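# Right the toppled stool inside the dashed rectangle

## Task

Turn the fallen stool upright so it rests on its legs within the dashed rectangle, then open the grippers and pull the hands away. It only counts if the stool stays upright and in the rectangle without any support from the robot.

## Robot and tools

Robot: two 7-joint arms, left_arm and right_arm, each ending in a parallel gripper. The names are not image sides. left_arm sits on the +y side.

Frame: one scene frame for everything. Origin is on the table surface midway between the arms, +x points out over the table, +z points up. Positions are metres; orientations are quaternions written w, x, y, z. Gripper axes: fingers extend along the gripper's +z, and they close and open along its x. The reported hand position is the point between the pads; fingertips stick out 17.5 mm further. A pure rotation pivots about that point, which is 25 mm off the last joint's axis toward the gripper's -y. Printed positions can be somewhat off, more so with the arm stretched out.

The row (used by both execute_actions and move): always 20 numbers. The first 10 are left_arm: x, y, z, qw, qx, qy, qz, gripper position, force_limit, speed. The next 10 are right_arm in that same order. x, y, z and the quaternion are absolute targets in the scene frame, not offsets. The last three of each arm's part range from -1 to 1. Position: +1 is fully open (50 mm gap), about -0.65 brings the pads together, and -1 means close until something blocks the fingers. force_limit: -1 is about 20 N per pad, 0 about 102 N, +1 about 185 N, and the real force can be up to roughly 17% higher. speed: the gap changes at 20 mm/s at -1, 85 at 0, 150 at +1. A 0 in these slots is an actual command. So to leave an arm untouched, resend its pose from the last result before it stopped, plus its current gripper triple. Keep resending the same quaternion to hold an orientation.

Limits on targets: a call is rejected, and nothing is sent, if any target is over 0.6 m from that arm's last reported position along any of that gripper's axes. On each control step the commanded pose is trimmed to within 70 mm and 16 degrees of the measured one. The controller favours position over orientation when it cannot manage both, and the elbow never locks fully straight. Joint ranges (rad): waist and both rolls ±6.283, shoulder ±2.250, elbow ±2.580, wrist pitch ±2.100.

execute_actions: "actions" is a list holding at most one item. An empty list just reports the state. An item with "rows" (1 to 15 rows) and "steps" (up to 15, default 15) runs that many 1/30 s steps, one row per step; the final row repeats if rows run out. An item with only "steps" (up to 300) is a wait, counted from the previous result, so thinking time uses some of it. "pictures" (true/false) controls images. Once an action stops, each arm travels only as far as its last trimmed pose (up to 70 mm more). Compare the result to your goal and send the remainder.

move: "target" is one 20-number row as above. "speed" is the path's top speed in m/s, 0.002 to 0.5, default 0.25; rotation is capped at twice that in rad/s. Each hand follows a straight line to its target, both finishing together, over 0.5 to 10 s; past 10 s they stop short. Rotation takes the shorter way. Paths ignore obstacles and the other arm, hands lag and may overshoot the speed, especially near full reach. Gripper numbers are applied at the start. The result adds a "move:" line with the outcome (done, off_target, moving, held, fault), active limits (paced = pose was trimmed; held = some steps were blocked, after which the arm may jump quickly) and each hand's distance to its target. Faster contact means a harder impact; aiming further past the contact presses harder.

wait: "seconds" 0 to 10; sends nothing new. Fingers still moving keep moving.

zoom_image: "camera" is one of cam_head_left, cam_head_right, cam_high, cam_low, cam_left_wrist, cam_right_wrist; "region" is [x0, y0, x1, y1] in pixels from the top-left, at most 504 by 504. All images are 896x504. Calibration (intrinsics, distortion, T_world_to_cam) is supplied and may be slightly off; wrist camera poses follow the arm joints.

finished_scene: pass "scene" (an integer). It cannot be reversed and reports whether the goal was met. Answering without any tool call ends everything.

Reading results: the state line shows each hand's position and quaternion, left_arm | right_arm. "pose unreachable" means the clearance check altered or stopped that arm's command; HELD flags steps where your row was not fully sent. A "Hand target" line shows where the controller is currently driving each hand. object_status: 0 moving, 1 blocked while opening, 2 blocked while closing (a real grip), 3 reached the commanded opening or pads met. Any new position value resets it to 0 until the fingers settle. position_measured is in counts; gap in mm is about (250 - position_measured) x 0.202. A new force_limit or speed only applies after the position value changes by at least 0.01; to soften a grip, open first. Fingers re-close by themselves if the grip slips, except when gripped at force_limit -1, where status stays 2 even after losing the object. Gripping something fixed off-centre loses force over time. Joint torques are listed in joint order, with offsets and noise.

Things to avoid: knocking anything off the table (task fails), dropping or slamming the stool, hard pushes, and arms bumping or pressing each other (can end the scene). Load limits: 48 N m for waist, shoulder, upper arm roll and elbow; 30.2 N m for forearm roll, wrist pitch and wrist roll, including carried weight. Reaching one stops that arm for 10 s and drops the rest of the call. Holding loads heats motors: MOTOR HOT appears at 60 °C, and at 75 °C an OVER-TEMPERATURE FAULT lets the arm sag. Occasional outside tugs or pushes may disturb held or loose objects. Smooth, economical motion is preferred.

Each tool is called as name(argument=value, ...), one argument or row to a line, values as JSON.

## Session

execute_actions(
  actions=[],
)

Scene clock: 0.00 s of 4244.00 s.
left_arm: end_effector_position=(+0.0990, -0.0723, +0.2349) position_measured=3 object_status=3 end_effector_quat_wxyz=(+0.215, +0.789, +0.106, +0.566) | right_arm: end_effector_position=(+0.3100, -0.7525, +0.1666) position_measured=3 object_status=3 end_effector_quat_wxyz=(+0.007, +0.721, +0.693, -0.011)
Joint positions: left_arm=[ 2.369  0.704 -0.154  1.912 -1.075  1.436  3.103] | right_arm=[ 0.831  0.559 -0.163  1.492  0.126  1.089  2.091]
Joint velocities: left_arm=[ 0.    -0.     0.001  0.    -0.001  0.    -0.   ] | right_arm=[ 0.001 -0.    -0.     0.001  0.    -0.     0.   ]
Joint torques (N m, as the joint torque sensors report them, + toward a larger angle): no reading
Hand target (left_arm): +0.099, -0.072, +0.235; +0.215, +0.789, +0.106, +0.566
Hand target (right_arm): +0.310, -0.753, +0.167; +0.007, +0.721, +0.693, -0.011
camera_calibration (this result's frames):
cam_left_wrist: T_world_to_cam=[[0.376628, 0.353123, 0.85642, -0.20402], [-0.147193, -0.889939, 0.431675, -0.130534], [0.914596, -0.28864, -0.283198, 0.12612], [0, 0, 0, 1]] pos_world=[-0.0577233, -0.00772001, 0.266792]
cam_right_wrist: T_world_to_cam=[[0.0859095, 0.992699, -0.0846637, 0.745226], [0.995592, -0.0887465, -0.0303285, -0.336084], [-0.0376207, -0.081685, -0.995948, 0.284437], [0, 0, 0, 1]] pos_world=[0.281281, -0.746377, 0.336185]

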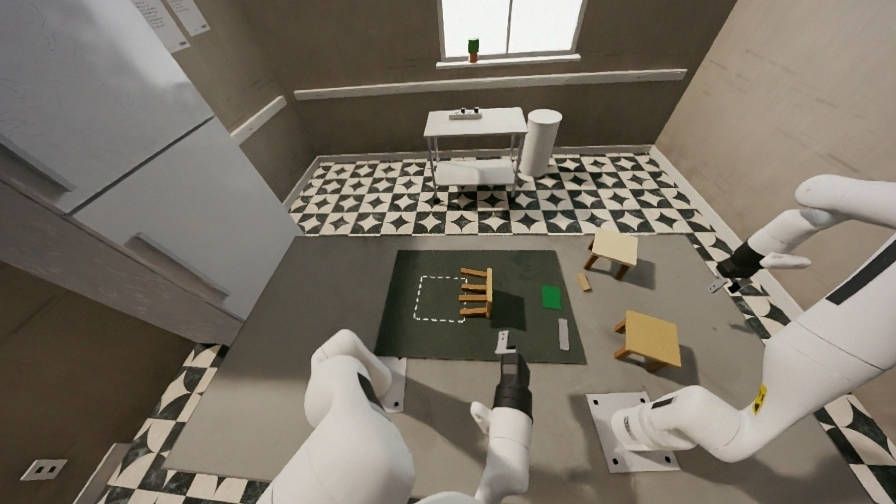

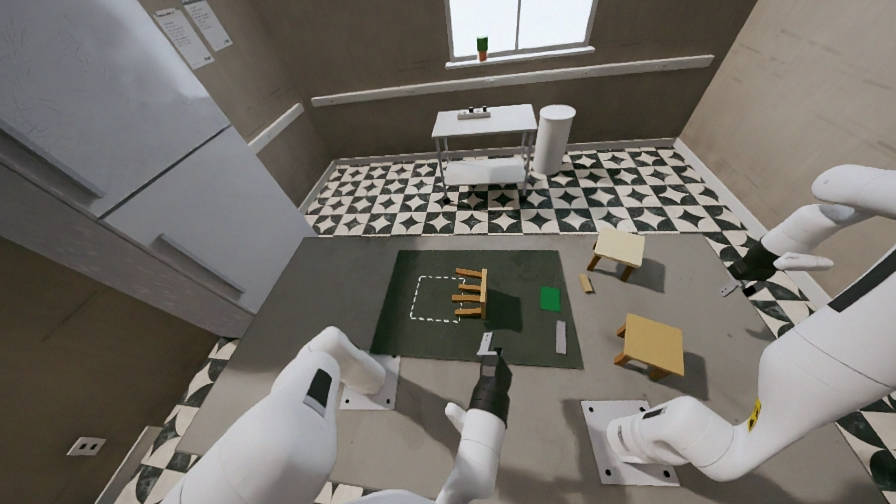

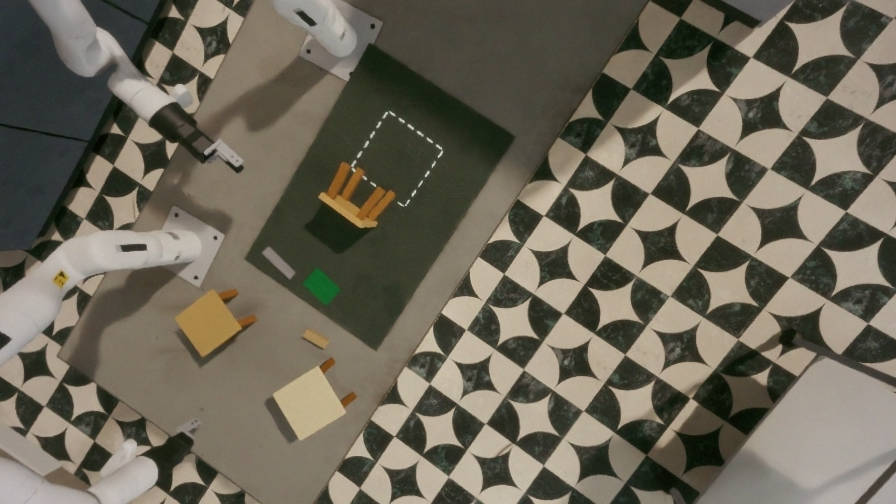

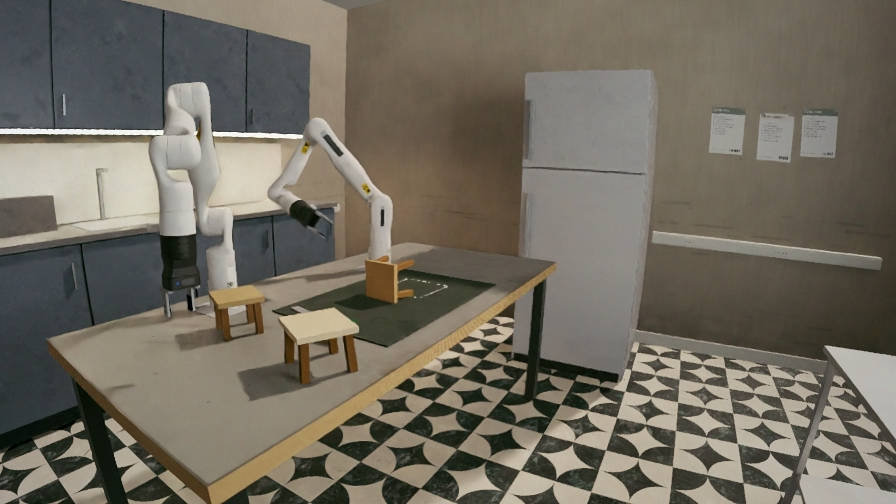

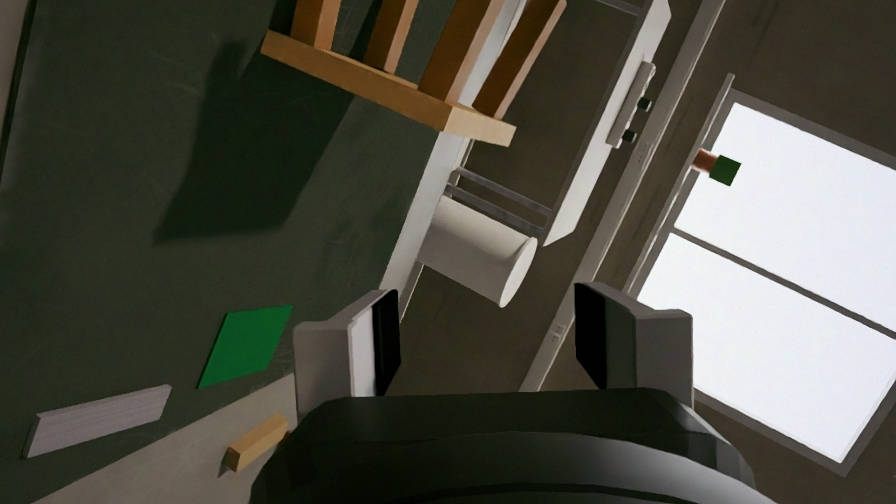

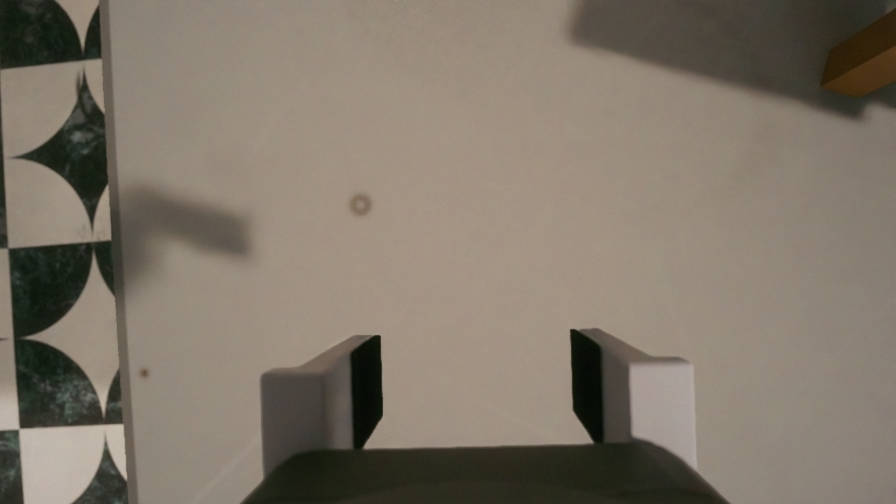

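move(
  target=[0.32,-0.04,0.27,0,0.707,-0.707,0,1,0,0,0.31,-0.7525,0.1666,0.007,0.721,0.693,-0.011,1,0,0],
)

Scene clock: 19.80 s of 4244.00 s.
left_arm: end_effector_position=(+0.3192, -0.0402, +0.2696) position_measured=3 object_status=3 end_effector_quat_wxyz=(-0.002, -0.707, +0.707, -0.001) | right_arm: end_effector_position=(+0.3100, -0.7525, +0.1666) position_measured=3 object_status=3 end_effector_quat_wxyz=(+0.007, +0.721, +0.693, -0.011)
Joint positions: left_arm=[ 1.317  0.342 -0.441  1.516  0.152  1.316 -0.805] | right_arm=[ 0.831  0.559 -0.163  1.492  0.125  1.09   2.092]
Joint velocities: left_arm=[-0.01   0.016 -0.004 -0.009  0.002  0.007 -0.003] | right_arm=[-0.    -0.     0.001  0.001  0.     0.     0.   ]
Joint torques (N m, as the joint torque sensors report them, + toward a larger angle): left_arm=[  0.24 -16.26  -1.42  -9.38  -0.18   0.19  -0.12] | right_arm=[ -0.21 -20.62   0.08  -8.58  -0.13   0.37  -0.13]
Hand target (left_arm): +0.320, -0.040, +0.269; +0.001, +0.707, -0.707, +0.000
Hand target (right_arm): +0.310, -0.752, +0.167; +0.007, +0.721, +0.693, -0.011
Off the commanded pose (left_arm): 0.001 m, 0 deg.
Off the commanded pose (right_arm): 0.000 m, 0 deg.
After step 90, 12.00 s passed at rest.
move: done; limits=paced
camera_calibration (this result's frames):
cam_left_wrist: T_world_to_cam=[[-0.0526999, -0.9976, -0.0449006, -0.00228224], [-0.996927, 0.0499483, 0.0603444, 0.324566], [-0.0579569, 0.0479428, -0.997167, 0.460299], [0, 0, 0, 1]] pos_world=[0.350126, -0.0405563, 0.439306]
cam_right_wrist: T_world_to_cam=[[0.0855798, 0.992818, -0.0836002, 0.745212], [0.995625, -0.0883757, -0.0303297, -0.335821], [-0.0375001, -0.0806389, -0.996038, 0.285176], [0, 0, 0, 1]] pos_world=[0.281271, -0.746542, 0.33616]

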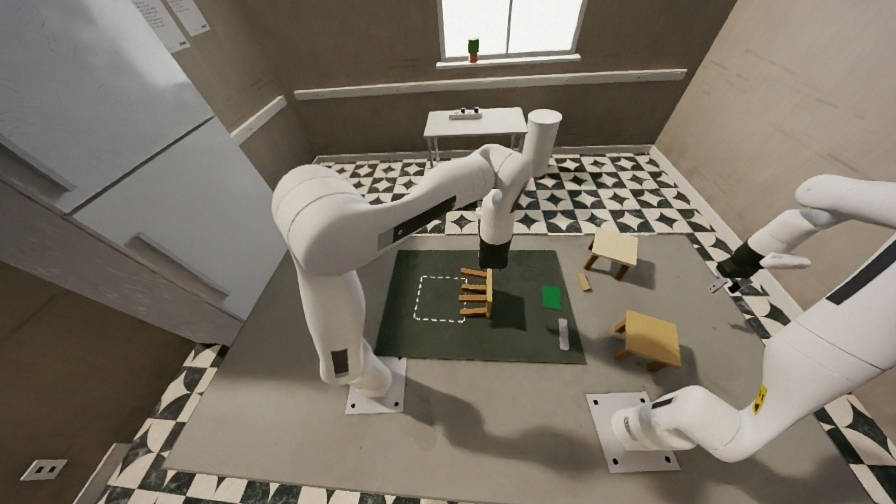

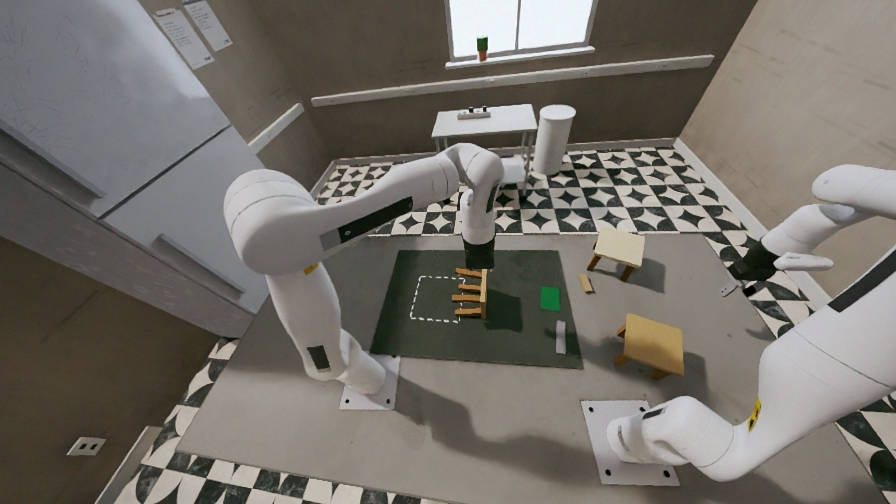

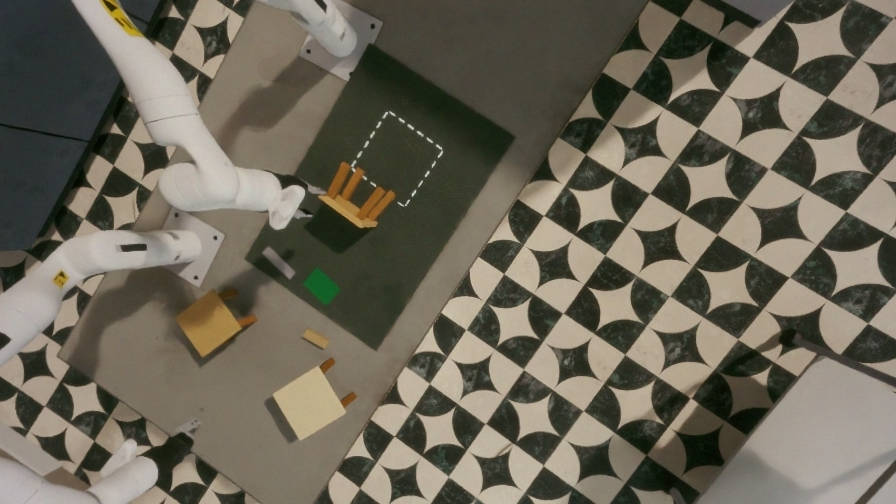

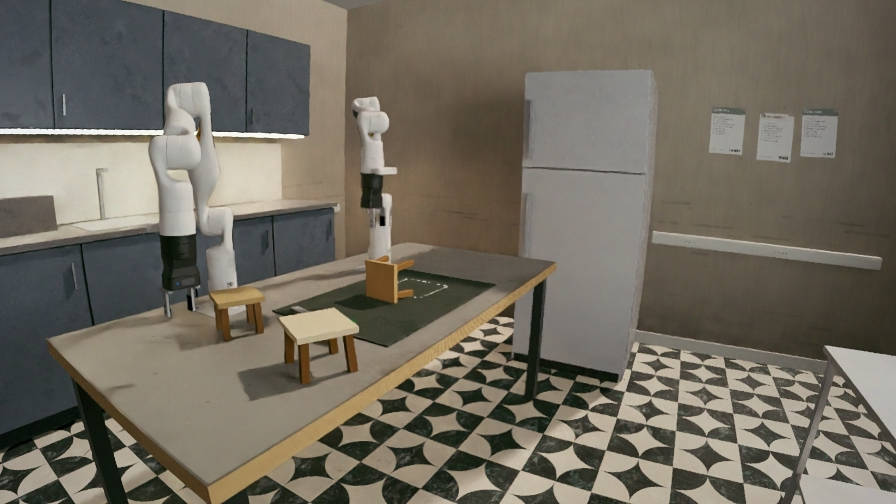

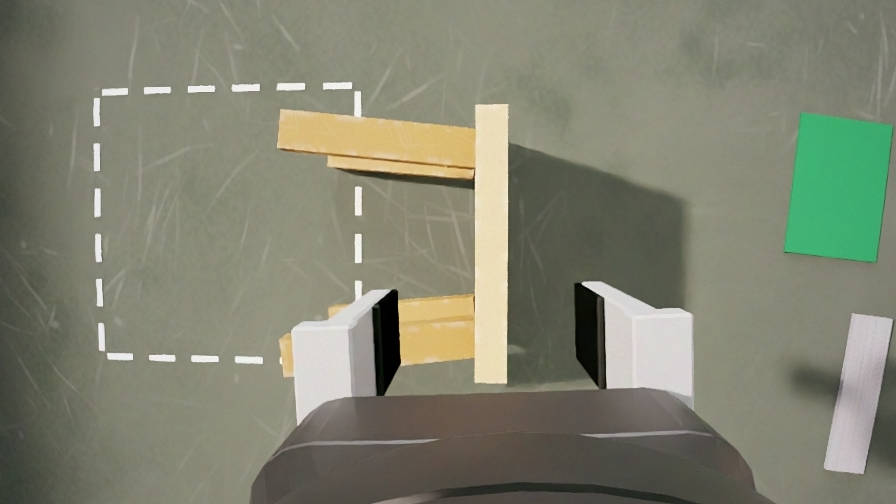

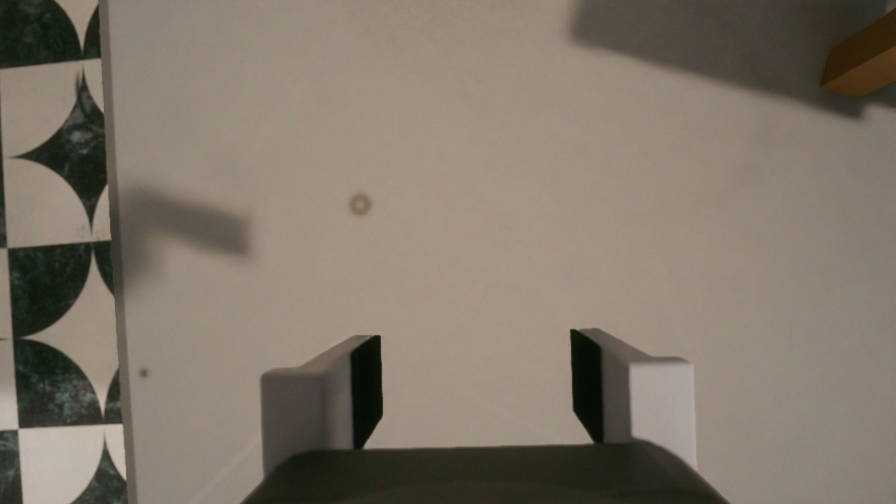

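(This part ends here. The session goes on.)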